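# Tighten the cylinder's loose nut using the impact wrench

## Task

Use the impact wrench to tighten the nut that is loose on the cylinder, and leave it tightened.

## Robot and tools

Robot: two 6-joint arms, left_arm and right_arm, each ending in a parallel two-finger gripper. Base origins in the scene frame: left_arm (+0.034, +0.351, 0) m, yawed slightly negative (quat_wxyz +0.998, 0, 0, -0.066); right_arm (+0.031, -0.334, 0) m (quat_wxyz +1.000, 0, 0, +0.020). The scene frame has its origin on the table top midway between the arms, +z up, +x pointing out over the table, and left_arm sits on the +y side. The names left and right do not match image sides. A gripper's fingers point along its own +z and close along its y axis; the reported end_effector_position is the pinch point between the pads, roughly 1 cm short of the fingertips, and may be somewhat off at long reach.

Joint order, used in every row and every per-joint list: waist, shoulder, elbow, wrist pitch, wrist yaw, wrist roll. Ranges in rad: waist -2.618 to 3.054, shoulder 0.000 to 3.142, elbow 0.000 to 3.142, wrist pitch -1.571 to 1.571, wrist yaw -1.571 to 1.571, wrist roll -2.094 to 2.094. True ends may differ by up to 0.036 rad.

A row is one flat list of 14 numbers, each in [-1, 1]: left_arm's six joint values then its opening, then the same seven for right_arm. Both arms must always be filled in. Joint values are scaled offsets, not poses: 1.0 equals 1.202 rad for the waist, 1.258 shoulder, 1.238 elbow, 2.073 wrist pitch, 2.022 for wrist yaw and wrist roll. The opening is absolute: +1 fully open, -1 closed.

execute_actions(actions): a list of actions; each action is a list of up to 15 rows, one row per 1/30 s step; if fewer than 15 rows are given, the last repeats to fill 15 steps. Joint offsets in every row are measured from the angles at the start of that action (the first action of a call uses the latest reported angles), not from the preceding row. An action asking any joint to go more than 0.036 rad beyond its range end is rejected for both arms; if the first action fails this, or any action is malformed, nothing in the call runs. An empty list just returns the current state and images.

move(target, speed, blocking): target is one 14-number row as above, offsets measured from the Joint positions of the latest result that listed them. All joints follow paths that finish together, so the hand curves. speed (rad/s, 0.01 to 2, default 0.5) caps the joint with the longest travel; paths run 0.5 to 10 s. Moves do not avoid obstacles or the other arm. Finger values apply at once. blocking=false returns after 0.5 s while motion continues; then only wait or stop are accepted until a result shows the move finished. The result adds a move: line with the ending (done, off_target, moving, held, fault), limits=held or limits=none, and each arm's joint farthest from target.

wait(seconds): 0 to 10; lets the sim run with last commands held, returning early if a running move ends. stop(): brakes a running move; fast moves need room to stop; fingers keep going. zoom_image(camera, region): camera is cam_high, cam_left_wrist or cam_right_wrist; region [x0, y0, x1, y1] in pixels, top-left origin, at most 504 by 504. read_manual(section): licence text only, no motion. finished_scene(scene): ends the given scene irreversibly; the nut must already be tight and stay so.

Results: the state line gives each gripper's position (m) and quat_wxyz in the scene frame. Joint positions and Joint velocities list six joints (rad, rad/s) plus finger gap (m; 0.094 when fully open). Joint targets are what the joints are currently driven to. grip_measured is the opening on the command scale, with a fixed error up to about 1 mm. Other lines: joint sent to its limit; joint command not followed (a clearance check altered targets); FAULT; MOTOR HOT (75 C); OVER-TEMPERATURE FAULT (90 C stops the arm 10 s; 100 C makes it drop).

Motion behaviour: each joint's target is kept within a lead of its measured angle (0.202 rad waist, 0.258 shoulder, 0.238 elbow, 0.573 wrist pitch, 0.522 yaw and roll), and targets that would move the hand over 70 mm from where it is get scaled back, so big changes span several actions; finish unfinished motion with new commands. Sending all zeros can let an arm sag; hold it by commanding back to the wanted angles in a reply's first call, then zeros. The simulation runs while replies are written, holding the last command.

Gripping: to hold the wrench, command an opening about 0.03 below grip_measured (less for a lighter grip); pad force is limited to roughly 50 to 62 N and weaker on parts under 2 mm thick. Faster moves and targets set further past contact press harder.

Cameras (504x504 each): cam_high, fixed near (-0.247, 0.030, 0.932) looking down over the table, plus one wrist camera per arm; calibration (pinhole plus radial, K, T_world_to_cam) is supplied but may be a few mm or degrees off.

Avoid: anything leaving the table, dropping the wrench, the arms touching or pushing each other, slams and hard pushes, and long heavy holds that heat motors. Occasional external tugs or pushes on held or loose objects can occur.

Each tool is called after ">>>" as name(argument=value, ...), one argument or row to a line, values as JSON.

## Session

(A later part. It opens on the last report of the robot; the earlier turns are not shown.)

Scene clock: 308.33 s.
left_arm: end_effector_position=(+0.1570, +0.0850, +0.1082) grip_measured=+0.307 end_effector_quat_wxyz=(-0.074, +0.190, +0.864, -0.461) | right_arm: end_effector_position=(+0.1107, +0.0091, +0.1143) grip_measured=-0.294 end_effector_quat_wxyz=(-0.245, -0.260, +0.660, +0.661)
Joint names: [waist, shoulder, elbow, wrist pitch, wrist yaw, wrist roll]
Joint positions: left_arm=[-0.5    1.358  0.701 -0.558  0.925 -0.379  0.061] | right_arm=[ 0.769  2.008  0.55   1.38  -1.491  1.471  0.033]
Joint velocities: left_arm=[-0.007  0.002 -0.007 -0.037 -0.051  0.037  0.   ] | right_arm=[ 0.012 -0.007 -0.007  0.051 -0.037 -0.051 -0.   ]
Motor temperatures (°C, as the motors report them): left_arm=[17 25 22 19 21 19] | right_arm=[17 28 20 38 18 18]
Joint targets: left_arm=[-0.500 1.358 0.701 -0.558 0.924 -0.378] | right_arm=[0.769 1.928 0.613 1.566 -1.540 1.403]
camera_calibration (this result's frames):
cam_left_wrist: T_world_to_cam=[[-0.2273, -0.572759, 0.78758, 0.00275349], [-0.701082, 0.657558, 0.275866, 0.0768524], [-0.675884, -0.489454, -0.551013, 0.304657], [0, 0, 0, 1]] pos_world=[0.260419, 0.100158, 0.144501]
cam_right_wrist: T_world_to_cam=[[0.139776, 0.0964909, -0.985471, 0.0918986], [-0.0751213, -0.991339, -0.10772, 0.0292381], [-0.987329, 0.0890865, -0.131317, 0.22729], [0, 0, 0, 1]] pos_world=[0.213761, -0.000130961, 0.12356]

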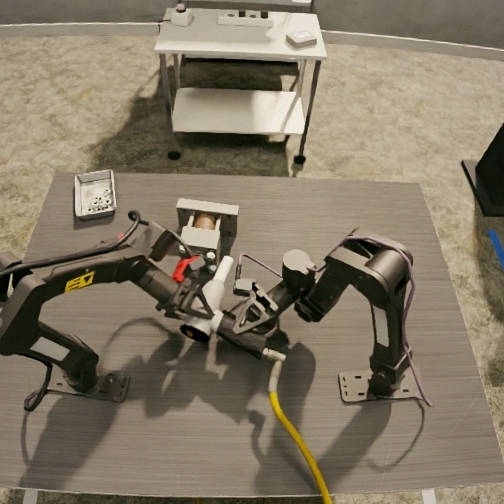

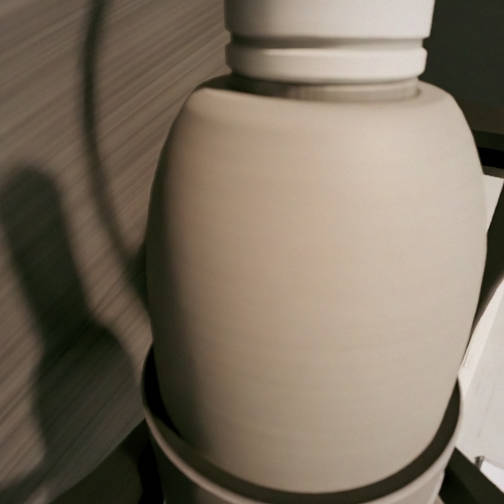

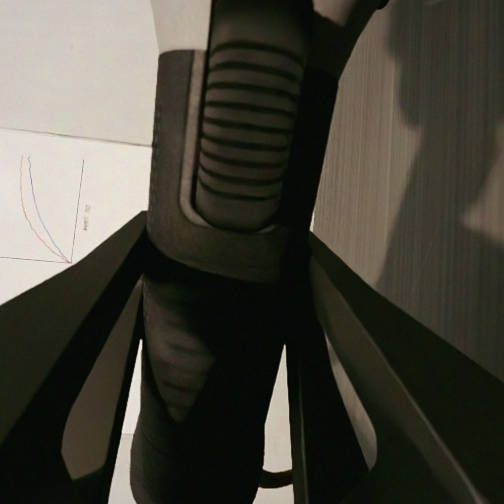

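>>> execute_actions(
  actions=[
    [[0,-0.02,0.03,0.025,0.06,0,0.2,0,-0.03,0.025,0.045,-0.01,-0.015,-0.4],[0,-0.02,0.03,0.025,0.06,0,0.2,0,-0.03,0.025,0.045,-0.01,-0.015,-0.4],[0,-0.02,0.03,0.025,0.06,0,0.2,0,-0.03,0.025,0.045,-0.01,-0.015,-0.4],[0,-0.04,0.056,0.05,0.125,0,0.2,0,0,0.005,0.005,0,0,-0.4],[0,-0.04,0.056,0.05,0.125,0,0.2,0,0,0.005,0.005,0,0,-0.4],[0,-0.04,0.056,0.05,0.125,0,0.2,0,0,0.005,0.005,0,0,-0.4],[0,-0.04,0.056,0.05,0.125,0,0.2,0,0,0.005,0.005,0,0,-0.4],[0,-0.04,0.056,0.05,0.125,0,0.2,0,0,0.005,0.005,0,0,-0.25],[0,-0.04,0.056,0.05,0.125,0,0.2,0,0,0.005,0.005,0,0,-0.1],[0,-0.04,0.056,0.05,0.125,0,0.2,0,0,0.005,0.005,0,0,0.1],[0,-0.04,0.056,0.05,0.125,0,0.2,0,0,0.005,0.005,0,0,1]],
  ],
)

>>> wait(
  seconds=1,
)

Scene clock: 313.67 s.
left_arm: end_effector_position=(+0.1576, +0.0870, +0.1061) grip_measured=+0.294 end_effector_quat_wxyz=(-0.076, +0.183, +0.869, -0.453) | right_arm: end_effector_position=(+0.1101, +0.0086, +0.1142) grip_measured=+0.990 end_effector_quat_wxyz=(-0.249, -0.260, +0.660, +0.660)
Joint names: [waist, shoulder, elbow, wrist pitch, wrist yaw, wrist roll]
Joint positions: left_arm=[-0.499  1.356  0.702 -0.569  0.91  -0.389  0.061] | right_arm=[ 0.769  2.01   0.55   1.382 -1.495  1.479  0.094]
Joint velocities: left_arm=[-0.017  0.002 -0.002 -0.037 -0.051  0.037 -0.   ] | right_arm=[ 0.007 -0.022 -0.012  0.022  0.007  0.066  0.018]
Motor temperatures (°C, as the motors report them): left_arm=[17 25 22 20 21 19] | right_arm=[17 28 20 38 18 18]
Joint targets: left_arm=[-0.500 1.307 0.770 -0.455 1.178 -0.379] | right_arm=[0.769 2.009 0.556 1.390 -1.491 1.472]
camera_calibration (this result's frames):
cam_left_wrist: T_world_to_cam=[[-0.215441, -0.590863, 0.777474, 0.00647761], [-0.707166, 0.643456, 0.293053, 0.0768804], [-0.673425, -0.486668, -0.556465, 0.304795], [0, 0, 0, 1]] pos_world=[0.261019, 0.102692, 0.142042]
cam_right_wrist: T_world_to_cam=[[0.134299, 0.0931185, -0.986556, 0.0926462], [-0.0711801, -0.992097, -0.103331, 0.0277866], [-0.988381, 0.0841005, -0.12661, 0.226264], [0, 0, 0, 1]] pos_world=[0.21317, -0.0000889501, 0.122919]

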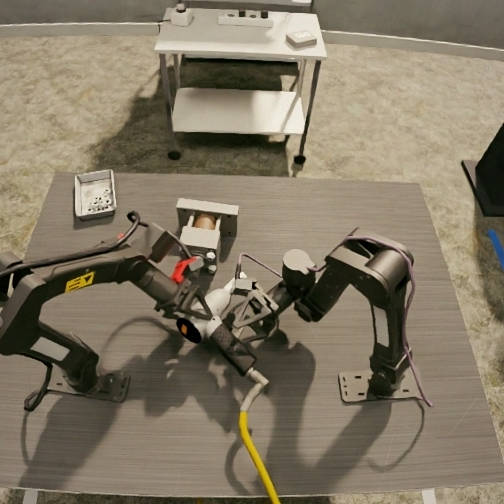

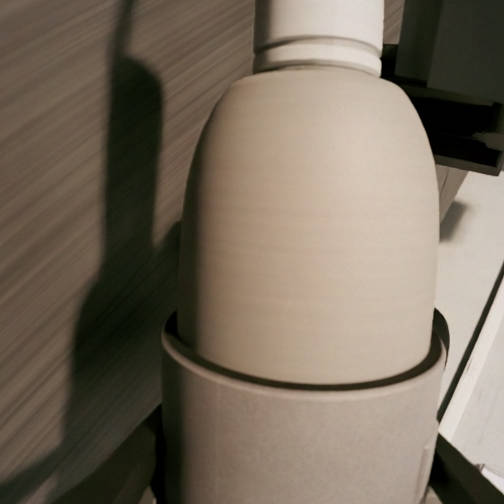

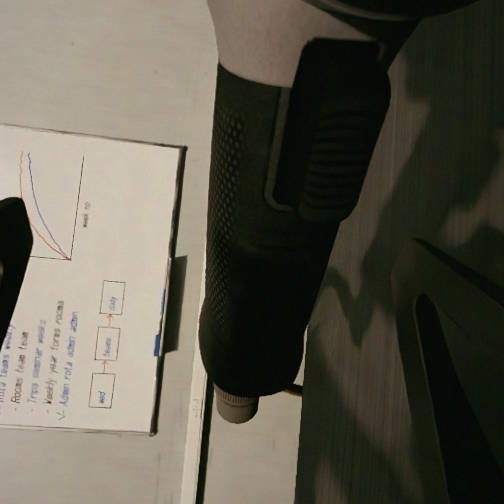

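Scene clock: 314.67 s.
left_arm: end_effector_position=(+0.1576, +0.0878, +0.1050) grip_measured=+0.294 end_effector_quat_wxyz=(-0.076, +0.182, +0.871, -0.451) | right_arm: end_effector_position=(+0.1101, +0.0087, +0.1145) grip_measured=+1.000 end_effector_quat_wxyz=(-0.247, -0.261, +0.659, +0.660)
Joint names: [waist, shoulder, elbow, wrist pitch, wrist yaw, wrist roll]
Joint positions: left_arm=[-0.499  1.356  0.702 -0.574  0.904 -0.387  0.061] | right_arm=[ 0.769  2.01   0.55   1.386 -1.495  1.479  0.094]
Joint velocities: left_arm=[-0.017  0.012 -0.012 -0.007 -0.022  0.051 -0.   ] | right_arm=[-0.012 -0.007 -0.012  0.022  0.022  0.022 -0.   ]
Motor temperatures (°C, as the motors report them): left_arm=[17 25 22 20 22 19] | right_arm=[17 28 20 37 18 18]
Joint targets: left_arm=[-0.500 1.307 0.770 -0.455 1.178 -0.379] | right_arm=[0.769 2.009 0.556 1.390 -1.491 1.472]
wait: 1.00 s; at rest by 0.23 s
camera_calibration (this result's frames):
cam_left_wrist: T_world_to_cam=[[-0.215674, -0.596068, 0.773426, 0.00866857], [-0.707973, 0.640959, 0.296556, 0.0766184], [-0.672502, -0.483606, -0.560238, 0.304569], [0, 0, 0, 1]] pos_world=[0.260936, 0.103349, 0.141205]
cam_right_wrist: T_world_to_cam=[[0.136634, 0.0955711, -0.986001, 0.0925838], [-0.0709324, -0.991837, -0.105966, 0.0281056], [-0.988079, 0.084418, -0.128739, 0.226522], [0, 0, 0, 1]] pos_world=[0.213165, -0.0000946334, 0.123428]

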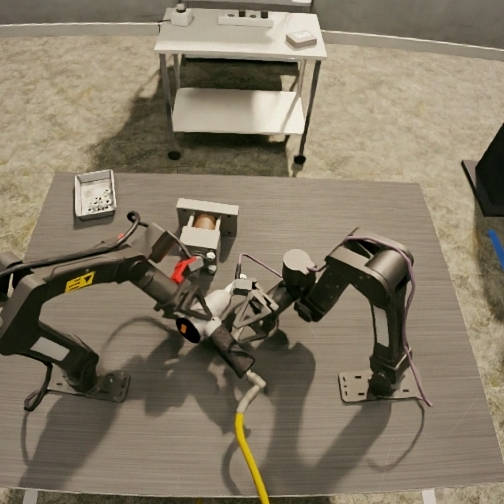

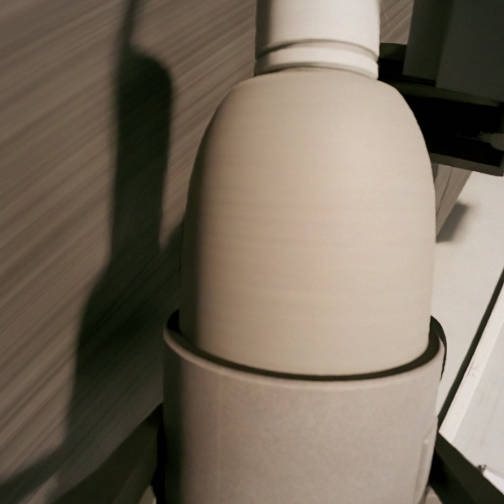

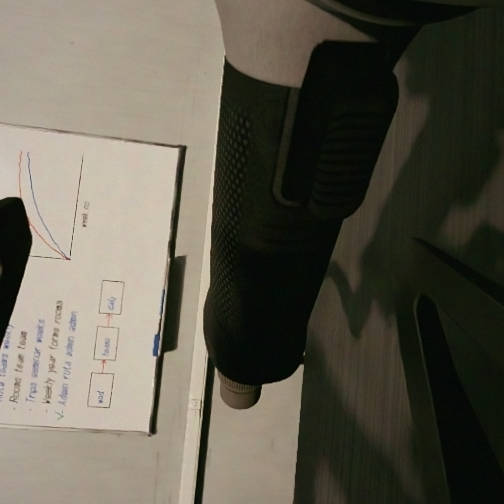

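>>> execute_actions(
  actions=[
    [[0,-0.039,0.055,0.057,0.135,0.004,0.2,-0.16,0,0,0,0,0,1]],
    [[0,-0.039,0.055,0.057,0.135,0.004,0.2,-0.16,-0.1,0,0,0,0,1]],
    [[0,-0.039,0.055,0.057,0.135,0.004,0.2,-0.1,-0.15,0,0,0.2,0,1]],
  ],
)

Scene clock: 333.63 s.
left_arm: end_effector_position=(+0.1576, +0.0878, +0.1050) grip_measured=+0.294 end_effector_quat_wxyz=(-0.076, +0.182, +0.871, -0.451) | right_arm: end_effector_position=(+0.3233, -0.0812, +0.2198) grip_measured=+1.000 end_effector_quat_wxyz=(+0.180, -0.052, +0.663, +0.724)
Joint names: [waist, shoulder, elbow, wrist pitch, wrist yaw, wrist roll]
Joint positions: left_arm=[-0.499  1.356  0.702 -0.574  0.904 -0.387  0.061] | right_arm=[ 0.243  1.691  0.54   1.411 -1.107  1.482  0.094]
Joint velocities: left_arm=[ 0.017  0.007 -0.007  0.022  0.051  0.022 -0.001] | right_arm=[ 0.007 -0.012 -0.022  0.051  0.081  0.022 -0.   ]
Motor temperatures (°C, as the motors report them): left_arm=[17 27 24 24 31 19] | right_arm=[17 25 19 31 17 18]
Joint targets: left_arm=[-0.499 1.307 0.770 -0.455 1.177 -0.379] | right_arm=[0.246 1.697 0.547 1.395 -1.085 1.480]
camera_calibration (this result's frames):
cam_left_wrist: T_world_to_cam=[[-0.215674, -0.596068, 0.773426, 0.00866857], [-0.707973, 0.640959, 0.296556, 0.0766184], [-0.672502, -0.483606, -0.560238, 0.304569], [0, 0, 0, 1]] pos_world=[0.260936, 0.103349, 0.141205]
cam_right_wrist: T_world_to_cam=[[0.461016, 0.0110485, -0.887323, 0.042463], [-0.749951, -0.529688, -0.396238, 0.286142], [-0.474382, 0.848121, -0.235909, 0.377816], [0, 0, 0, 1]] pos_world=[0.374245, -0.169337, 0.240189]

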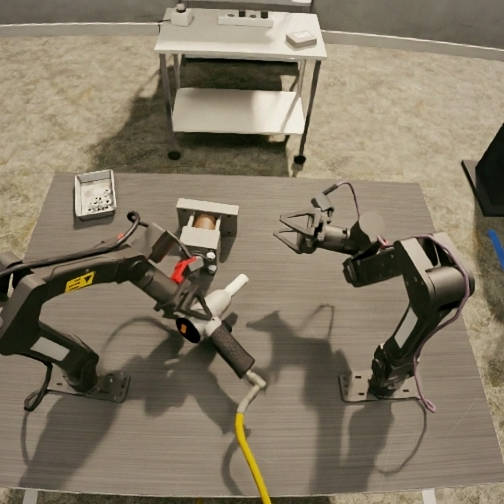

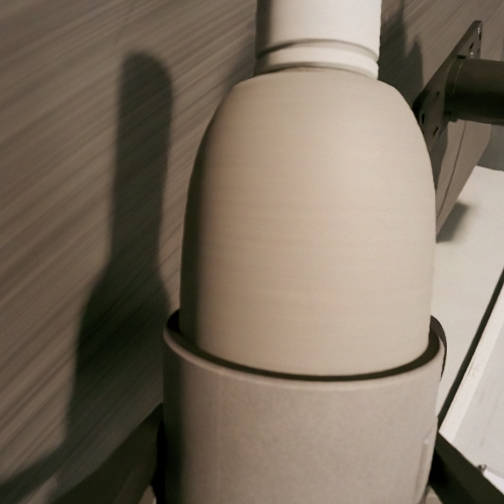

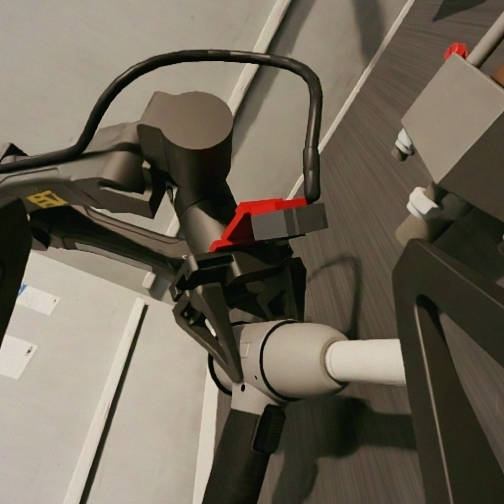

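>>> move(
  target=[-0.535,-0.46,-0.24,0.255,-0.505,-0.43,0.2, 0.347,0.16,-0.14,-0.01,0.545,0.045,1],
  speed=0.25,
)

Scene clock: 346.37 s.
left_arm: end_effector_position=(+0.1190, +0.1079, +0.0706) grip_measured=+0.293 end_effector_quat_wxyz=(+0.137, +0.011, +0.930, -0.342) | right_arm: end_effector_position=(+0.3574, -0.0590, +0.1126) grip_measured=+1.000 end_effector_quat_wxyz=(+0.285, +0.309, +0.665, +0.617)
Joint names: [waist, shoulder, elbow, wrist pitch, wrist yaw, wrist roll]
Joint positions: left_arm=[-1.137  0.837  0.345 -0.325 -0.047 -1.227  0.061] | right_arm=[ 0.651  1.873  0.386  1.411 -0.012  1.572  0.094]
Joint velocities: left_arm=[ 0.007  0.007  0.007 -0.051 -0.051  0.051  0.   ] | right_arm=[ 0.002  0.012 -0.002  0.022 -0.037 -0.037 -0.   ]
Motor temperatures (°C, as the motors report them): left_arm=[17 27 25 28 31 19] | right_arm=[17 23 19 31 17 18]
Joint targets: left_arm=[-1.142 0.785 0.397 -0.079 -0.108 -1.253] | right_arm=[0.661 1.893 0.366 1.390 -0.005 1.573]
move: off_target (left_arm, right_arm); limits=none; left_arm: farthest joint: the wrist pitch, 0.280 radians from its target (0.528 radians at the start); right_arm: farthest joint: the wrist pitch, 0.021 radians from its target (0.021 radians at the start)
camera_calibration (this result's frames):
cam_left_wrist: T_world_to_cam=[[-0.0451865, -0.800454, 0.597688, 0.0530759], [-0.976698, 0.161054, 0.141852, 0.141356], [-0.209806, -0.577351, -0.78908, 0.240271], [0, 0, 0, 1]] pos_world=[0.190871, 0.158439, 0.137818]
cam_right_wrist: T_world_to_cam=[[0.0254821, -0.169437, -0.985212, 0.0874057], [-0.994102, 0.0996288, -0.0428462, 0.365541], [0.105415, 0.980492, -0.165898, 0.14258], [0, 0, 0, 1]] pos_world=[0.346128, -0.161408, 0.125429]

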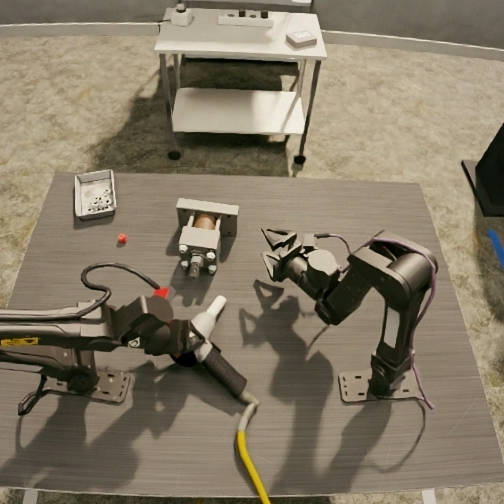

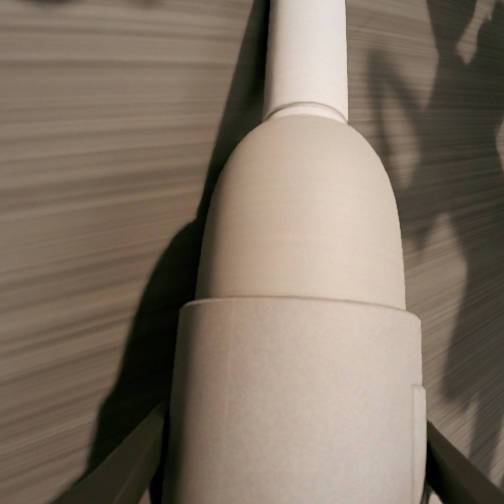

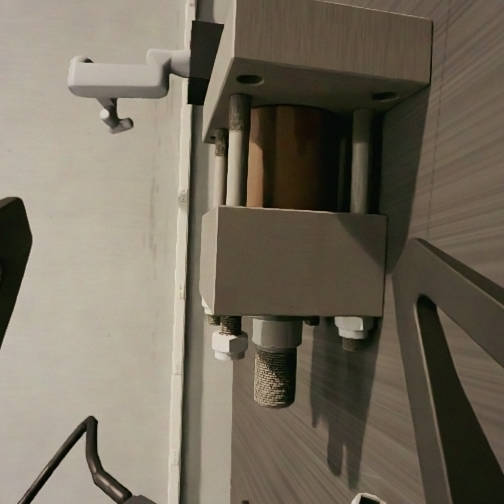

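>>> move(
  target=[0,0,-0.05,0.08,0,0,0.2, -0.25,0,0,0,0,0,1],
  speed=0.15,
)

Scene clock: 352.93 s.
left_arm: end_effector_position=(+0.1135, +0.1030, +0.0620) grip_measured=+0.293 end_effector_quat_wxyz=(+0.129, +0.025, +0.922, -0.364) | right_arm: end_effector_position=(+0.4227, -0.1647, +0.1132) grip_measured=+1.000 end_effector_quat_wxyz=(+0.372, +0.402, +0.613, +0.570)
Joint names: [waist, shoulder, elbow, wrist pitch, wrist yaw, wrist roll]
Joint positions: left_arm=[-1.137  0.838  0.281 -0.219 -0.009 -1.211  0.061] | right_arm=[ 0.359  1.873  0.386  1.414 -0.012  1.572  0.094]
Joint velocities: left_arm=[ 0.002  0.012 -0.002 -0.095 -0.051  0.037 -0.001] | right_arm=[-0.022  0.002 -0.017 -0.066  0.022  0.007 -0.   ]
Motor temperatures (°C, as the motors report them): left_arm=[17 26 24 32 28 19] | right_arm=[17 23 19 31 17 18]
Joint targets: left_arm=[-1.137 0.837 0.283 -0.159 -0.047 -1.227] | right_arm=[0.350 1.873 0.386 1.411 -0.012 1.572]
move: off_target (left_arm); limits=none; left_arm: farthest joint: the wrist pitch, 0.060 radians from its target (0.166 radians at the start); right_arm: farthest joint: the waist, 0.008 radians from its target (0.301 radians at the start)
camera_calibration (this result's frames):
cam_left_wrist: T_world_to_cam=[[-0.0726485, -0.771593, 0.631955, 0.0521023], [-0.96937, 0.203678, 0.137246, 0.133044], [-0.234613, -0.602627, -0.762756, 0.233234], [0, 0, 0, 1]] pos_world=[0.187474, 0.153657, 0.126715]
cam_right_wrist: T_world_to_cam=[[-0.0223838, -0.168734, -0.985407, 0.088757], [-0.923023, 0.382165, -0.0444723, 0.457759], [0.384092, 0.908559, -0.164299, 0.109614], [0, 0, 0, 1]] pos_world=[0.382407, -0.259554, 0.125829]

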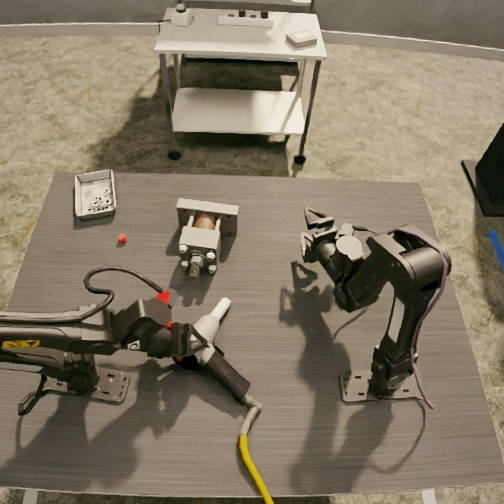

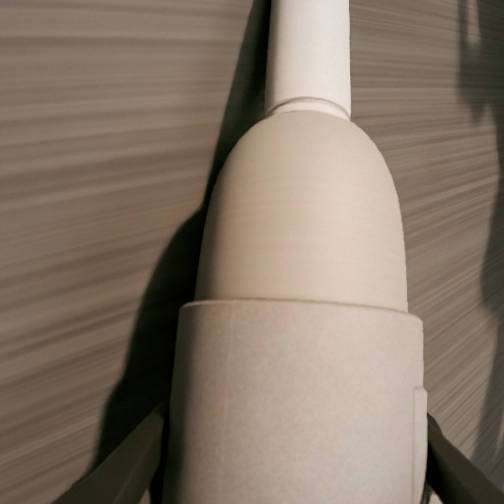

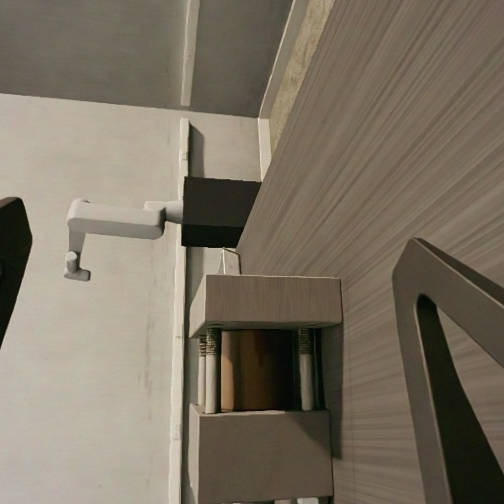

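>>> execute_actions(
  actions=[],
)

Scene clock: 364.43 s.
left_arm: end_effector_position=(+0.1135, +0.1030, +0.0620) grip_measured=+0.293 end_effector_quat_wxyz=(+0.129, +0.025, +0.922, -0.364) | right_arm: end_effector_position=(+0.4227, -0.1647, +0.1132) grip_measured=+1.000 end_effector_quat_wxyz=(+0.372, +0.402, +0.613, +0.570)
Joint names: [waist, shoulder, elbow, wrist pitch, wrist yaw, wrist roll]
Joint positions: left_arm=[-1.137  0.838  0.281 -0.219 -0.009 -1.211  0.061] | right_arm=[ 0.359  1.873  0.386  1.414 -0.012  1.572  0.094]
Joint velocities: left_arm=[ 0.012  0.002  0.002  0.037  0.007  0.007 -0.   ] | right_arm=[-0.002 -0.012 -0.007  0.007 -0.007 -0.066 -0.001]
Motor temperatures (°C, as the motors report them): left_arm=[17 25 23 31 25 19] | right_arm=[17 23 19 32 17 18]
Joint targets: left_arm=[-1.137 0.837 0.283 -0.159 -0.047 -1.226] | right_arm=[0.350 1.873 0.386 1.411 -0.012 1.572]
camera_calibration (this result's frames):
cam_left_wrist: T_world_to_cam=[[-0.0730184, -0.771626, 0.631871, 0.0521529], [-0.969351, 0.203926, 0.137012, 0.133031], [-0.234577, -0.602501, -0.762867, 0.233224], [0, 0, 0, 1]] pos_world=[0.18747, 0.153632, 0.126738]
cam_right_wrist: T_world_to_cam=[[-0.0223838, -0.168734, -0.985407, 0.088757], [-0.923023, 0.382165, -0.0444723, 0.457759], [0.384092, 0.908559, -0.164299, 0.109614], [0, 0, 0, 1]] pos_world=[0.382407, -0.259554, 0.125829]

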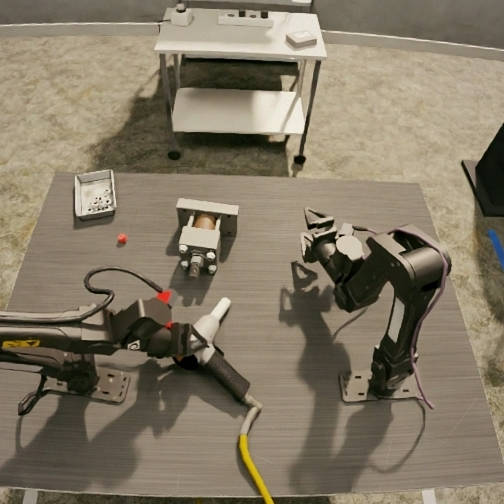

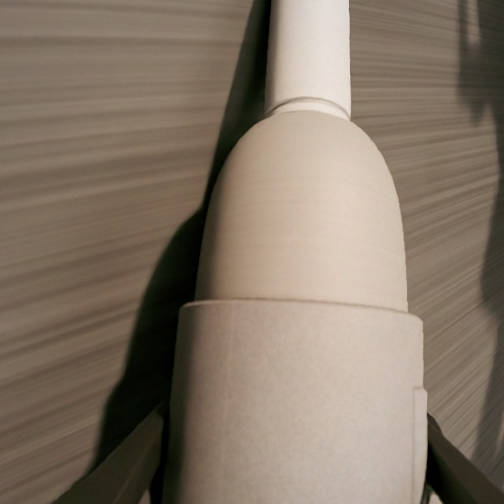

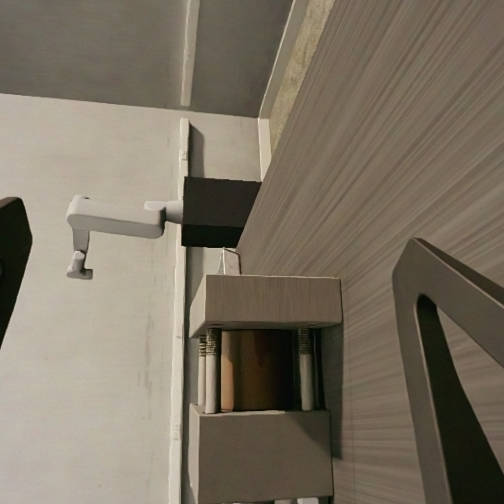

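>>> execute_actions(
  actions=[
    [[0,0.02,0,0.02,0,0,0.2,0,0,0,0,0,0,1],[0,0.04,0,0.02,0,0,0.2,0,0,0,0,0,0,1]],
    [[0,0.04,0,0.02,0,0,0.2,0,0,0,0,0,0,1]],
    [[0,0.03,0,0.0,0,0,0.28,0,0,0,0,0,0,1]],
    [[0,0,0,0,0,0,0.34,0,0,0,0,0,0,1]],
    [[0,0,0,0,0,0,0.45,0,0,0,0,0,0,1]],
    [[0,0,0,0,0,0,0.8,0,0,0,0,0,0,1]],
  ],
)

Scene clock: 371.63 s.
left_arm: end_effector_position=(+0.1040, +0.0970, +0.0464) grip_measured=+0.798 end_effector_quat_wxyz=(+0.104, +0.056, +0.927, -0.355) | right_arm: end_effector_position=(+0.4229, -0.1646, +0.1162) grip_measured=+1.000 end_effector_quat_wxyz=(+0.374, +0.400, +0.609, +0.574)
Joint names: [waist, shoulder, elbow, wrist pitch, wrist yaw, wrist roll]
Joint positions: left_arm=[-1.137  0.934  0.269 -0.149  0.052 -1.171  0.084] | right_arm=[ 0.359  1.873  0.386  1.426 -0.012  1.572  0.094]
Joint velocities: left_arm=[-0.002 -0.007  0.002 -0.022 -0.022 -0.037  0.001] | right_arm=[-0.007 -0.017  0.017  0.007 -0.051 -0.037  0.   ]
Motor temperatures (°C, as the motors report them): left_arm=[17 24 23 31 25 19] | right_arm=[17 23 19 32 17 18]
Joint targets: left_arm=[-1.137 0.934 0.269 -0.149 0.052 -1.171] | right_arm=[0.359 1.873 0.386 1.424 -0.012 1.572]
camera_calibration (this result's frames):
cam_left_wrist: T_world_to_cam=[[-0.1125, -0.784036, 0.610435, 0.0629918], [-0.948575, 0.267676, 0.168982, 0.117334], [-0.295886, -0.560033, -0.773831, 0.218237], [0, 0, 0, 1]] pos_world=[0.18296, 0.1402, 0.110598]
cam_right_wrist: T_world_to_cam=[[-0.0112983, -0.164048, -0.986388, 0.0879553], [-0.922475, 0.382397, -0.0530307, 0.45884], [0.385891, 0.909319, -0.15565, 0.108324], [0, 0, 0, 1]] pos_world=[0.382461, -0.259531, 0.127951]

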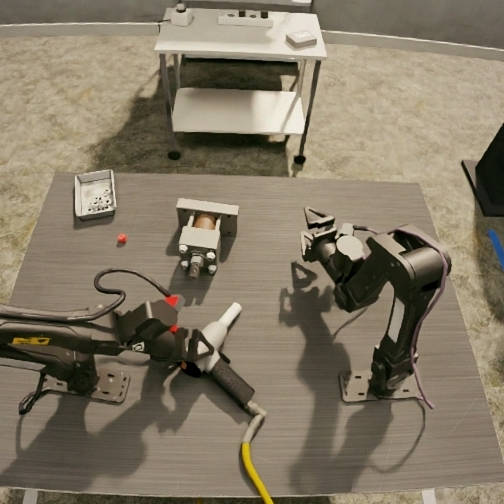

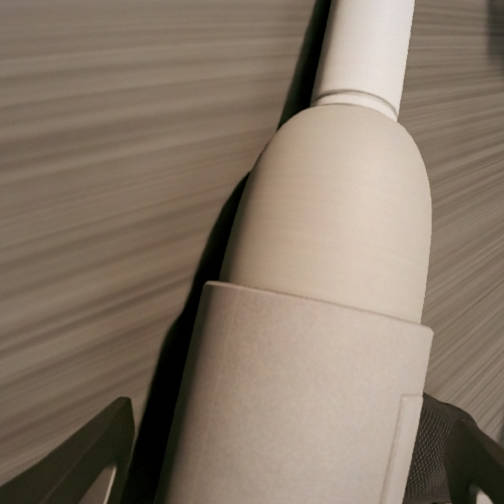

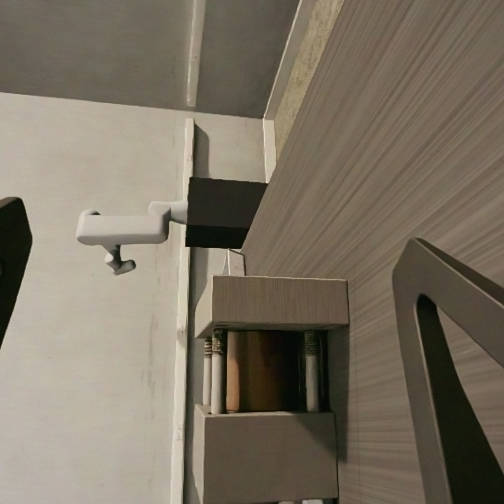

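>>> move(
  target=[0,-0.281,0.138,-0.251,-0.026,0,1,0,0,0,0,0,0,1],
  speed=0.5,
)

Scene clock: 378.93 s.
left_arm: end_effector_position=(+0.0969, +0.1433, +0.0924) grip_measured=+1.000 end_effector_quat_wxyz=(+0.115, +0.048, +0.935, -0.332) | right_arm: end_effector_position=(+0.4230, -0.1646, +0.1168) grip_measured=+1.000 end_effector_quat_wxyz=(+0.375, +0.399, +0.609, +0.574)
Joint names: [waist, shoulder, elbow, wrist pitch, wrist yaw, wrist roll]
Joint positions: left_arm=[-1.137  0.597  0.407 -0.664  0.013 -1.171  0.094] | right_arm=[ 0.359  1.873  0.386  1.428 -0.012  1.572  0.094]
Joint velocities: left_arm=[-0.002 -0.007  0.002  0.007 -0.022  0.007  0.   ] | right_arm=[ 0.012  0.022  0.022 -0.081  0.022  0.051 -0.   ]
Motor temperatures (°C, as the motors report them): left_arm=[17 24 23 29 24 19] | right_arm=[17 23 19 32 17 18]
Joint targets: left_arm=[-1.137 0.581 0.440 -0.670 -0.001 -1.171] | right_arm=[0.359 1.873 0.386 1.426 -0.012 1.572]
move: off_target (left_arm); limits=none; left_arm: farthest joint: the elbow, 0.033 radians from its target (0.171 radians at the start); right_arm: farthest joint: the wrist pitch, 0.002 radians from its target (0.000 radians at the start)
camera_calibration (this result's frames):
cam_left_wrist: T_world_to_cam=[[-0.100569, -0.814131, 0.571906, 0.077106], [-0.957936, 0.234523, 0.165402, 0.0964489], [-0.268784, -0.531215, -0.803471, 0.273724], [0, 0, 0, 1]] pos_world=[0.173719, 0.185561, 0.159879]
cam_right_wrist: T_world_to_cam=[[-0.00921857, -0.163168, -0.986555, 0.0878027], [-0.922362, 0.382444, -0.0546346, 0.459042], [0.386217, 0.909457, -0.154026, 0.108083], [0, 0, 0, 1]] pos_world=[0.382469, -0.259528, 0.128349]

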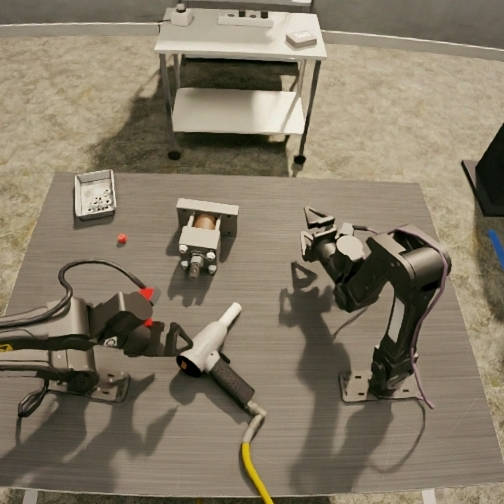

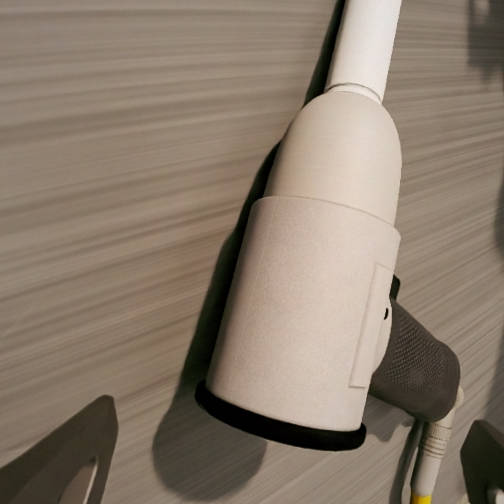

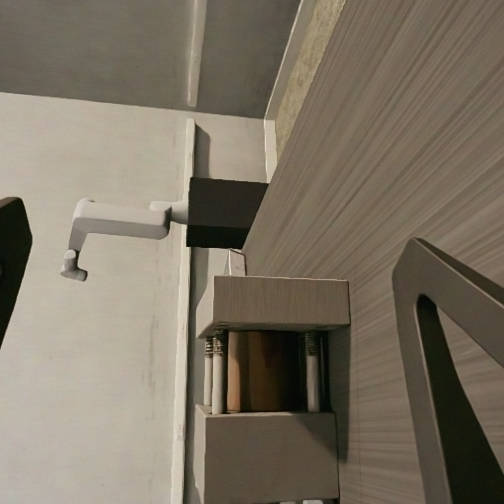

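>>> move(
  target=[0.06,0.915,0.97,-0.358,-0.006,0.243,1,0,0,0,0,0,0,1],
  speed=0.8,
)

Scene clock: 390.93 s.
left_arm: end_effector_position=(+0.1456, +0.0539, +0.1435) grip_measured=+1.000 end_effector_quat_wxyz=(-0.008, +0.257, +0.966, +0.001) | right_arm: end_effector_position=(+0.4230, -0.1646, +0.1172) grip_measured=+1.000 end_effector_quat_wxyz=(+0.375, +0.399, +0.608, +0.575)
Joint names: [waist, shoulder, elbow, wrist pitch, wrist yaw, wrist roll]
Joint positions: left_arm=[-1.074  1.755  1.57  -1.397  0.013 -0.687  0.094] | right_arm=[ 0.359  1.873  0.386  1.43  -0.012  1.572  0.094]
Joint velocities: left_arm=[-0.002 -0.002 -0.012 -0.037 -0.081  0.037  0.   ] | right_arm=[ 0.002 -0.017 -0.022  0.095 -0.051 -0.051  0.001]
Motor temperatures (°C, as the motors report them): left_arm=[17 24 24 28 23 19] | right_arm=[17 23 19 33 17 18]
Joint targets: left_arm=[-1.065 1.748 1.608 -1.406 0.000 -0.679] | right_arm=[0.359 1.873 0.386 1.428 -0.012 1.572]
move: off_target (left_arm); limits=none; left_arm: farthest joint: the elbow, 0.038 radians from its target (1.201 radians at the start); right_arm: farthest joint: the wrist pitch, 0.002 radians from its target (0.000 radians at the start)
camera_calibration (this result's frames):
cam_left_wrist: T_world_to_cam=[[-0.447394, -0.89211, -0.0630671, 0.125852], [-0.804994, 0.370975, 0.462993, 0.0832004], [-0.389645, 0.257909, -0.884115, 0.267007], [0, 0, 0, 1]] pos_world=[0.227319, 0.0125447, 0.205481]
cam_right_wrist: T_world_to_cam=[[-0.00748522, -0.162436, -0.986691, 0.0876751], [-0.922265, 0.382486, -0.0559709, 0.45921], [0.386487, 0.909571, -0.152672, 0.107882], [0, 0, 0, 1]] pos_world=[0.382474, -0.259526, 0.128681]

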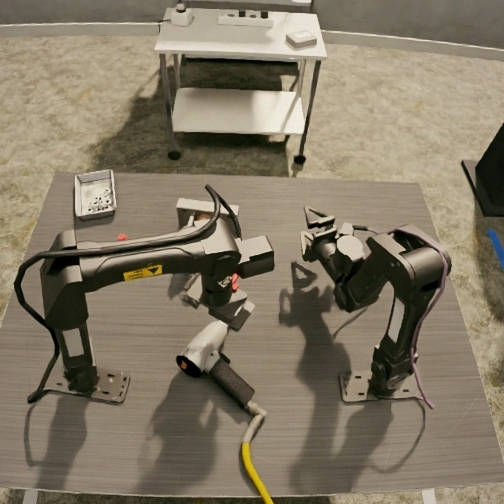

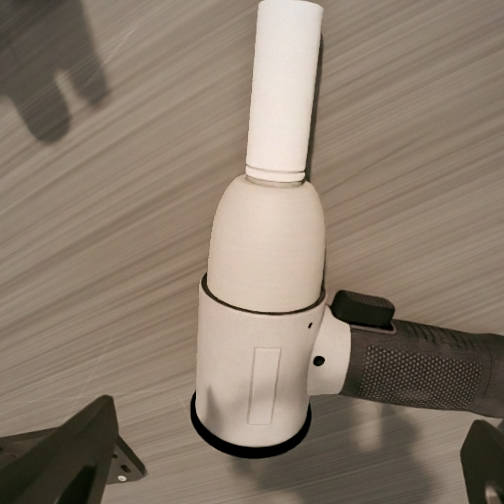

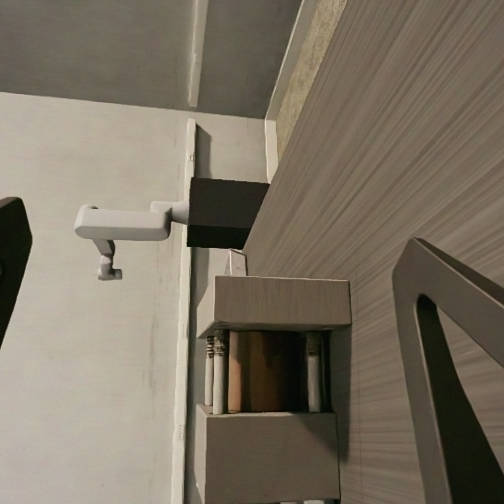

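>>> move(
  target=[0,0.04,-0.33,0.222,-0.012,0.006,0.6,0,0,0,0,0,0,1],
  speed=0.4,
)

Scene clock: 398.27 s.
left_arm: end_effector_position=(+0.1449, +0.0614, +0.0290) grip_measured=+0.601 end_effector_quat_wxyz=(-0.006, +0.259, +0.966, +0.007) | right_arm: end_effector_position=(+0.4230, -0.1646, +0.1178) grip_measured=+1.000 end_effector_quat_wxyz=(+0.376, +0.398, +0.607, +0.576)
Joint names: [waist, shoulder, elbow, wrist pitch, wrist yaw, wrist roll]
Joint positions: left_arm=[-1.074  1.808  1.17  -0.95   0.001 -0.683  0.075] | right_arm=[ 0.359  1.873  0.386  1.432 -0.012  1.572  0.094]
Joint velocities: left_arm=[-0.017  0.002 -0.002  0.007 -0.022  0.022  0.   ] | right_arm=[ 0.002 -0.002 -0.007 -0.007  0.066  0.037 -0.001]
Motor temperatures (°C, as the motors report them): left_arm=[17 25 24 26 23 19] | right_arm=[17 23 19 33 17 18]
Joint targets: left_arm=[-1.074 1.805 1.161 -0.936 -0.012 -0.675] | right_arm=[0.359 1.873 0.386 1.430 -0.012 1.572]
move: done; limits=none; left_arm: farthest joint: the wrist pitch, 0.013 radians from its target (0.460 radians at the start); right_arm: farthest joint: the wrist pitch, 0.002 radians from its target (0.000 radians at the start)
camera_calibration (this result's frames):
cam_left_wrist: T_world_to_cam=[[-0.451032, -0.889306, -0.0755334, 0.125685], [-0.807144, 0.370311, 0.45977, 0.133381], [-0.380905, 0.268337, -0.88482, 0.161723], [0, 0, 0, 1]] pos_world=[0.225947, 0.0189834, 0.0912648]
cam_right_wrist: T_world_to_cam=[[-0.00540488, -0.161556, -0.986849, 0.0875212], [-0.922145, 0.382536, -0.0575743, 0.459411], [0.386807, 0.909706, -0.151046, 0.107641], [0, 0, 0, 1]] pos_world=[0.38248, -0.259523, 0.129079]

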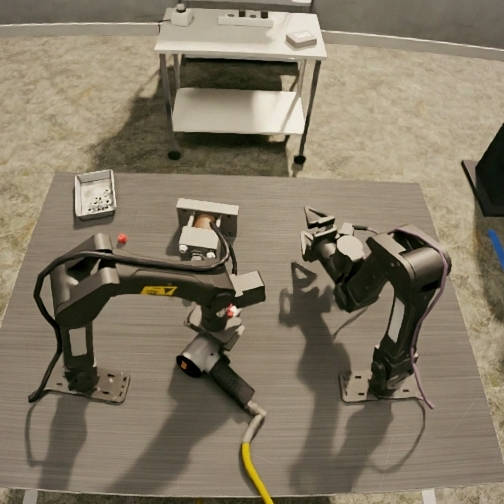

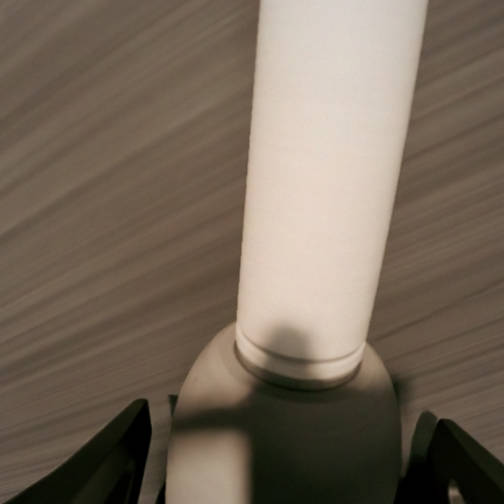

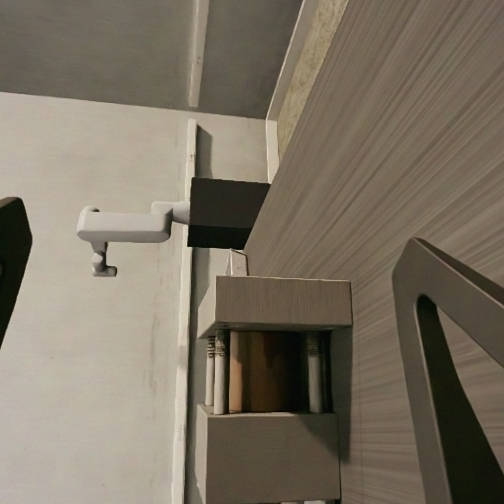

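>>> execute_actions(
  actions=[
    [[0,0,-0.04,0.025,0,0.03,0.6,0,0,0,0,0,0,1]],
    [[0,0,0,0,0,0,0.3,0,0,0,0,0,0,1]],
    [[0,0,0,0,0,0,0.0,0,0,0,0,0,0,1]],
    [[0,0,0.03,0,0,-0.08,0.0,0,0,0,0,0,0,1]],
    [[0,0,0.02,0,0,-0.1,0.0,0,0,0,0,0,0,1]],
    [[0,0,0.02,0,0,-0.1,0.0,0,0,0,0,0,0,1]],
  ],
)

Scene clock: 404.80 s.
left_arm: end_effector_position=(+0.1384, +0.0678, +0.0192) grip_measured=+0.232 end_effector_quat_wxyz=(-0.019, +0.165, +0.986, +0.010) | right_arm: end_effector_position=(+0.4232, -0.1645, +0.1207) grip_measured=+1.000 end_effector_quat_wxyz=(+0.378, +0.396, +0.604, +0.579)
Joint names: [waist, shoulder, elbow, wrist pitch, wrist yaw, wrist roll]
Joint positions: left_arm=[-1.074  1.811  1.13  -0.926  0.022 -0.874  0.058] | right_arm=[ 0.359  1.873  0.386  1.444 -0.012  1.572  0.094]
Joint velocities: left_arm=[-0.002 -0.012  0.007 -0.037 -0.007 -0.051  0.001] | right_arm=[ 0.012 -0.012 -0.012 -0.125  0.037  0.022  0.001]
Motor temperatures (°C, as the motors report them): left_arm=[17 26 23 25 23 19] | right_arm=[17 23 19 33 17 18]
Joint targets: left_arm=[-1.074 1.810 1.155 -0.921 0.010 -0.988] | right_arm=[0.359 1.873 0.386 1.442 -0.012 1.572]
camera_calibration (this result's frames):
cam_left_wrist: T_world_to_cam=[[-0.274867, -0.958119, -0.0803458, 0.108151], [-0.851974, 0.203978, 0.482218, 0.147349], [-0.445633, 0.200998, -0.872359, 0.162111], [0, 0, 0, 1]] pos_world=[0.227507, 0.0409814, 0.0790547]
cam_right_wrist: T_world_to_cam=[[0.00534852, -0.157011, -0.987582, 0.0867149], [-0.921473, 0.38282, -0.0658531, 0.460445], [0.388406, 0.910382, -0.142634, 0.106399], [0, 0, 0, 1]] pos_world=[0.382497, -0.259516, 0.131136]

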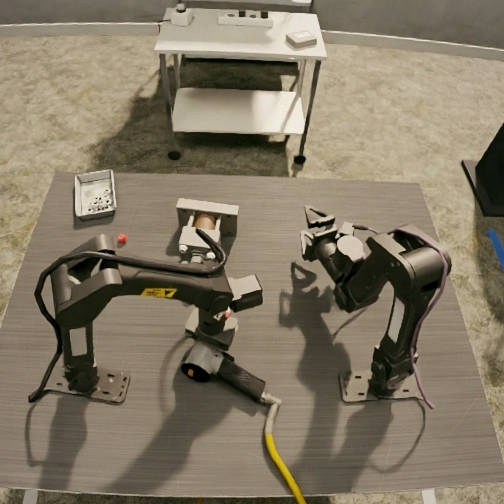

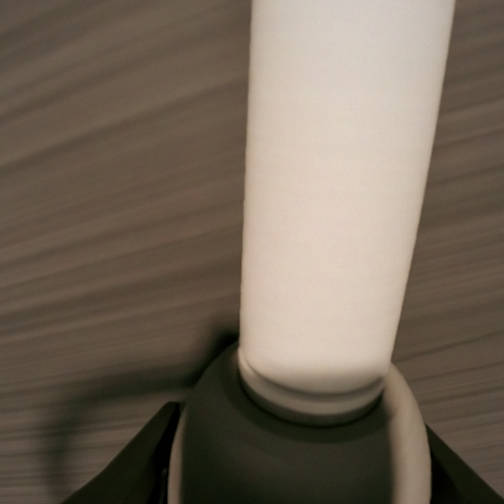

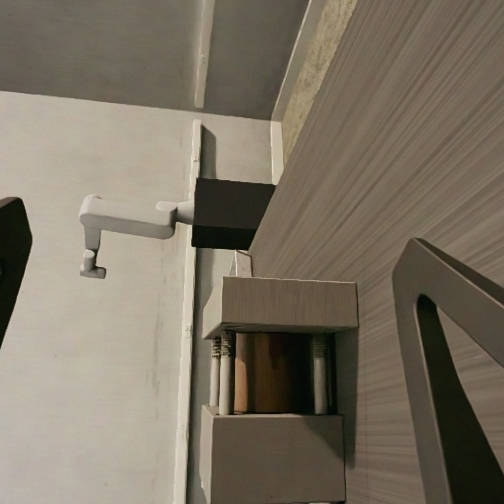

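>>> execute_actions(
  actions=[
    [[0,-0.03,0.08,-0.02,-0.03,-0.12,0.0,0,0,0,0,0,0,1]],
    [[0,-0.03,0.09,-0.02,-0.04,-0.08,0.0,0,0,0,0,0,0,1]],
    [[0,-0.03,0.09,-0.02,-0.04,-0.04,0.0,0,0,0,0,0,0,1]],
  ],
)

Scene clock: 409.17 s.
left_arm: end_effector_position=(+0.1568, +0.0679, +0.0427) grip_measured=+0.232 end_effector_quat_wxyz=(+0.033, +0.065, +0.996, +0.049) | right_arm: end_effector_position=(+0.4232, -0.1645, +0.1222) grip_measured=+1.000 end_effector_quat_wxyz=(+0.379, +0.395, +0.602, +0.581)
Joint names: [waist, shoulder, elbow, wrist pitch, wrist yaw, wrist roll]
Joint positions: left_arm=[-1.088  1.824  1.243 -1.053 -0.099 -1.093  0.058] | right_arm=[ 0.359  1.873  0.386  1.45  -0.012  1.572  0.094]
Joint velocities: left_arm=[ 0.007 -0.012 -0.007 -0.037  0.007  0.022 -0.001] | right_arm=[ 0.007 -0.012 -0.002 -0.007 -0.037 -0.022  0.001]
Motor temperatures (°C, as the motors report them): left_arm=[17 26 23 25 23 20] | right_arm=[17 23 19 33 17 18]
Joint targets: left_arm=[-1.084 1.780 1.312 -1.055 -0.144 -1.174] | right_arm=[0.359 1.873 0.386 1.448 -0.012 1.572]
camera_calibration (this result's frames):
cam_left_wrist: T_world_to_cam=[[-0.067211, -0.984387, -0.162683, 0.0879142], [-0.923193, -0.000484111, 0.384337, 0.180874], [-0.378415, 0.17602, -0.908746, 0.183518], [0, 0, 0, 1]] pos_world=[0.242336, 0.0543263, 0.111557]
cam_right_wrist: T_world_to_cam=[[0.0105545, -0.15481, -0.987888, 0.0863181], [-0.921115, 0.382971, -0.0698558, 0.460942], [0.389147, 0.910696, -0.138556, 0.1058], [0, 0, 0, 1]] pos_world=[0.382498, -0.259516, 0.132131]

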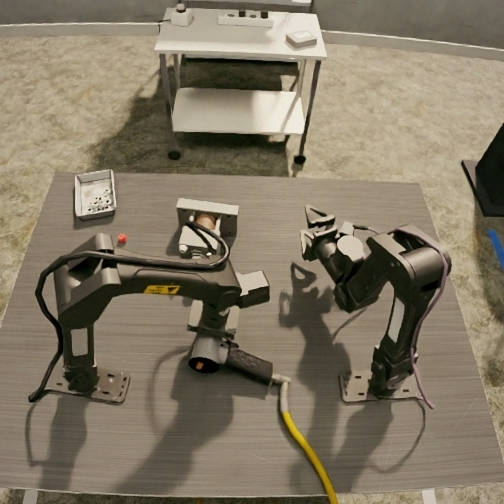

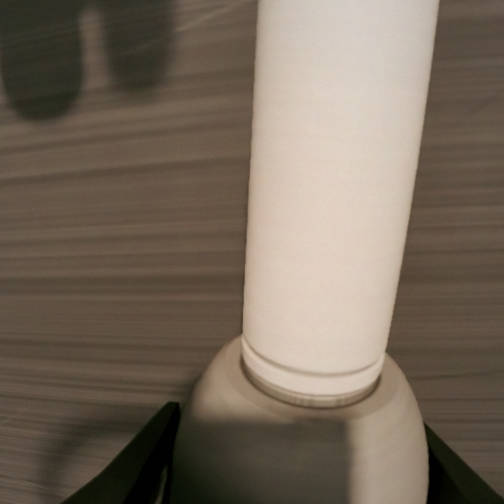

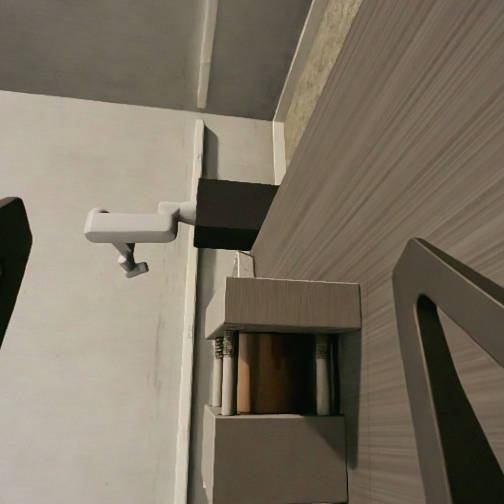

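>>> execute_actions(
  actions=[
    [[0.005,-0.045,0.1,0.04,0.08,-0.03,0.0,0.15,0,0,-0.03,0,0,1]],
    [[0.005,-0.045,0.1,0.03,0.08,-0.03,0.0,0.12,0,0,0,0,0,1]],
  ],
)

Scene clock: 412.77 s.
left_arm: end_effector_position=(+0.1390, +0.0185, +0.0641) grip_measured=+0.234 end_effector_quat_wxyz=(-0.030, +0.064, +0.996, -0.049) | right_arm: end_effector_position=(+0.3439, -0.0434, +0.1158) grip_measured=+1.000 end_effector_quat_wxyz=(+0.270, +0.289, +0.669, +0.629)
Joint names: [waist, shoulder, elbow, wrist pitch, wrist yaw, wrist roll]
Joint positions: left_arm=[-1.086  1.83   1.339 -1.013  0.095 -1.093  0.058] | right_arm=[ 0.696  1.873  0.386  1.424 -0.021  1.572  0.094]
Joint velocities: left_arm=[ 0.007 -0.002 -0.002  0.022 -0.022 -0.095 -0.001] | right_arm=[-0.012  0.012 -0.007  0.125 -0.022 -0.007 -0.001]
Motor temperatures (°C, as the motors report them): left_arm=[17 27 24 25 23 20] | right_arm=[17 23 19 33 17 18]
Joint targets: left_arm=[-1.081 1.769 1.418 -0.950 0.177 -1.153] | right_arm=[0.691 1.873 0.386 1.422 -0.017 1.572]
camera_calibration (this result's frames):
cam_left_wrist: T_world_to_cam=[[-0.0740686, -0.996648, 0.0347253, 0.030056], [-0.861998, 0.0814938, 0.500318, 0.138778], [-0.501471, 0.00712464, -0.865145, 0.222343], [0, 0, 0, 1]] pos_world=[0.233351, 0.0170616, 0.121882]
cam_right_wrist: T_world_to_cam=[[0.0434686, -0.158794, -0.986354, 0.0879594], [-0.997551, 0.0472548, -0.0515696, 0.350693], [0.0547989, 0.98618, -0.156351, 0.145848], [0, 0, 0, 1]] pos_world=[0.338018, -0.146437, 0.127648]

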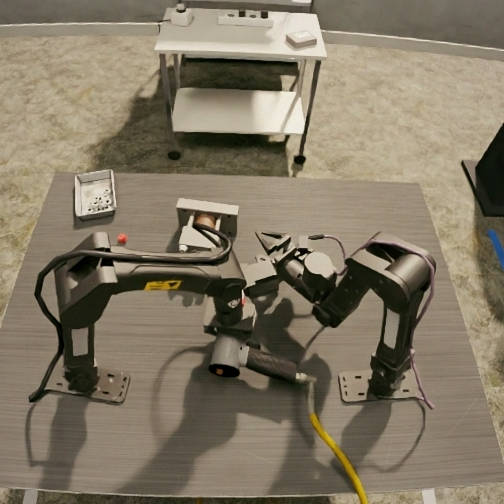

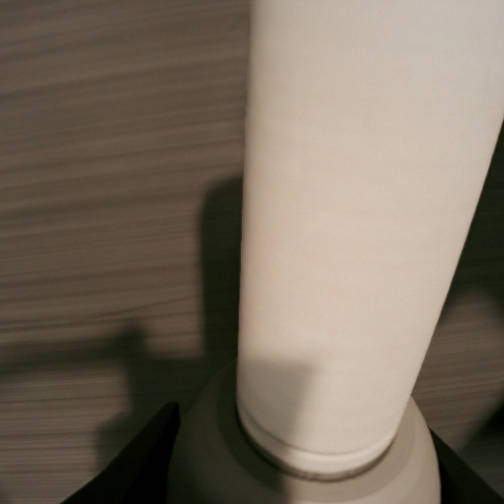

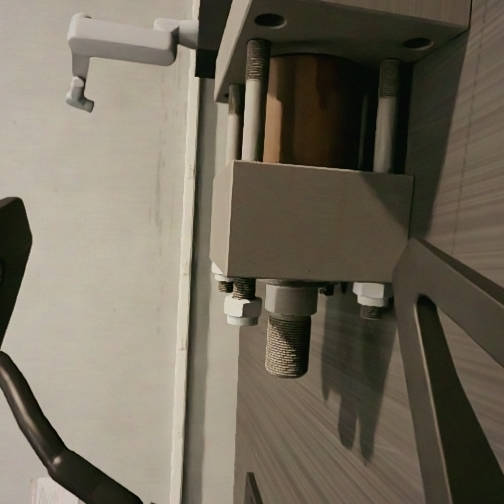

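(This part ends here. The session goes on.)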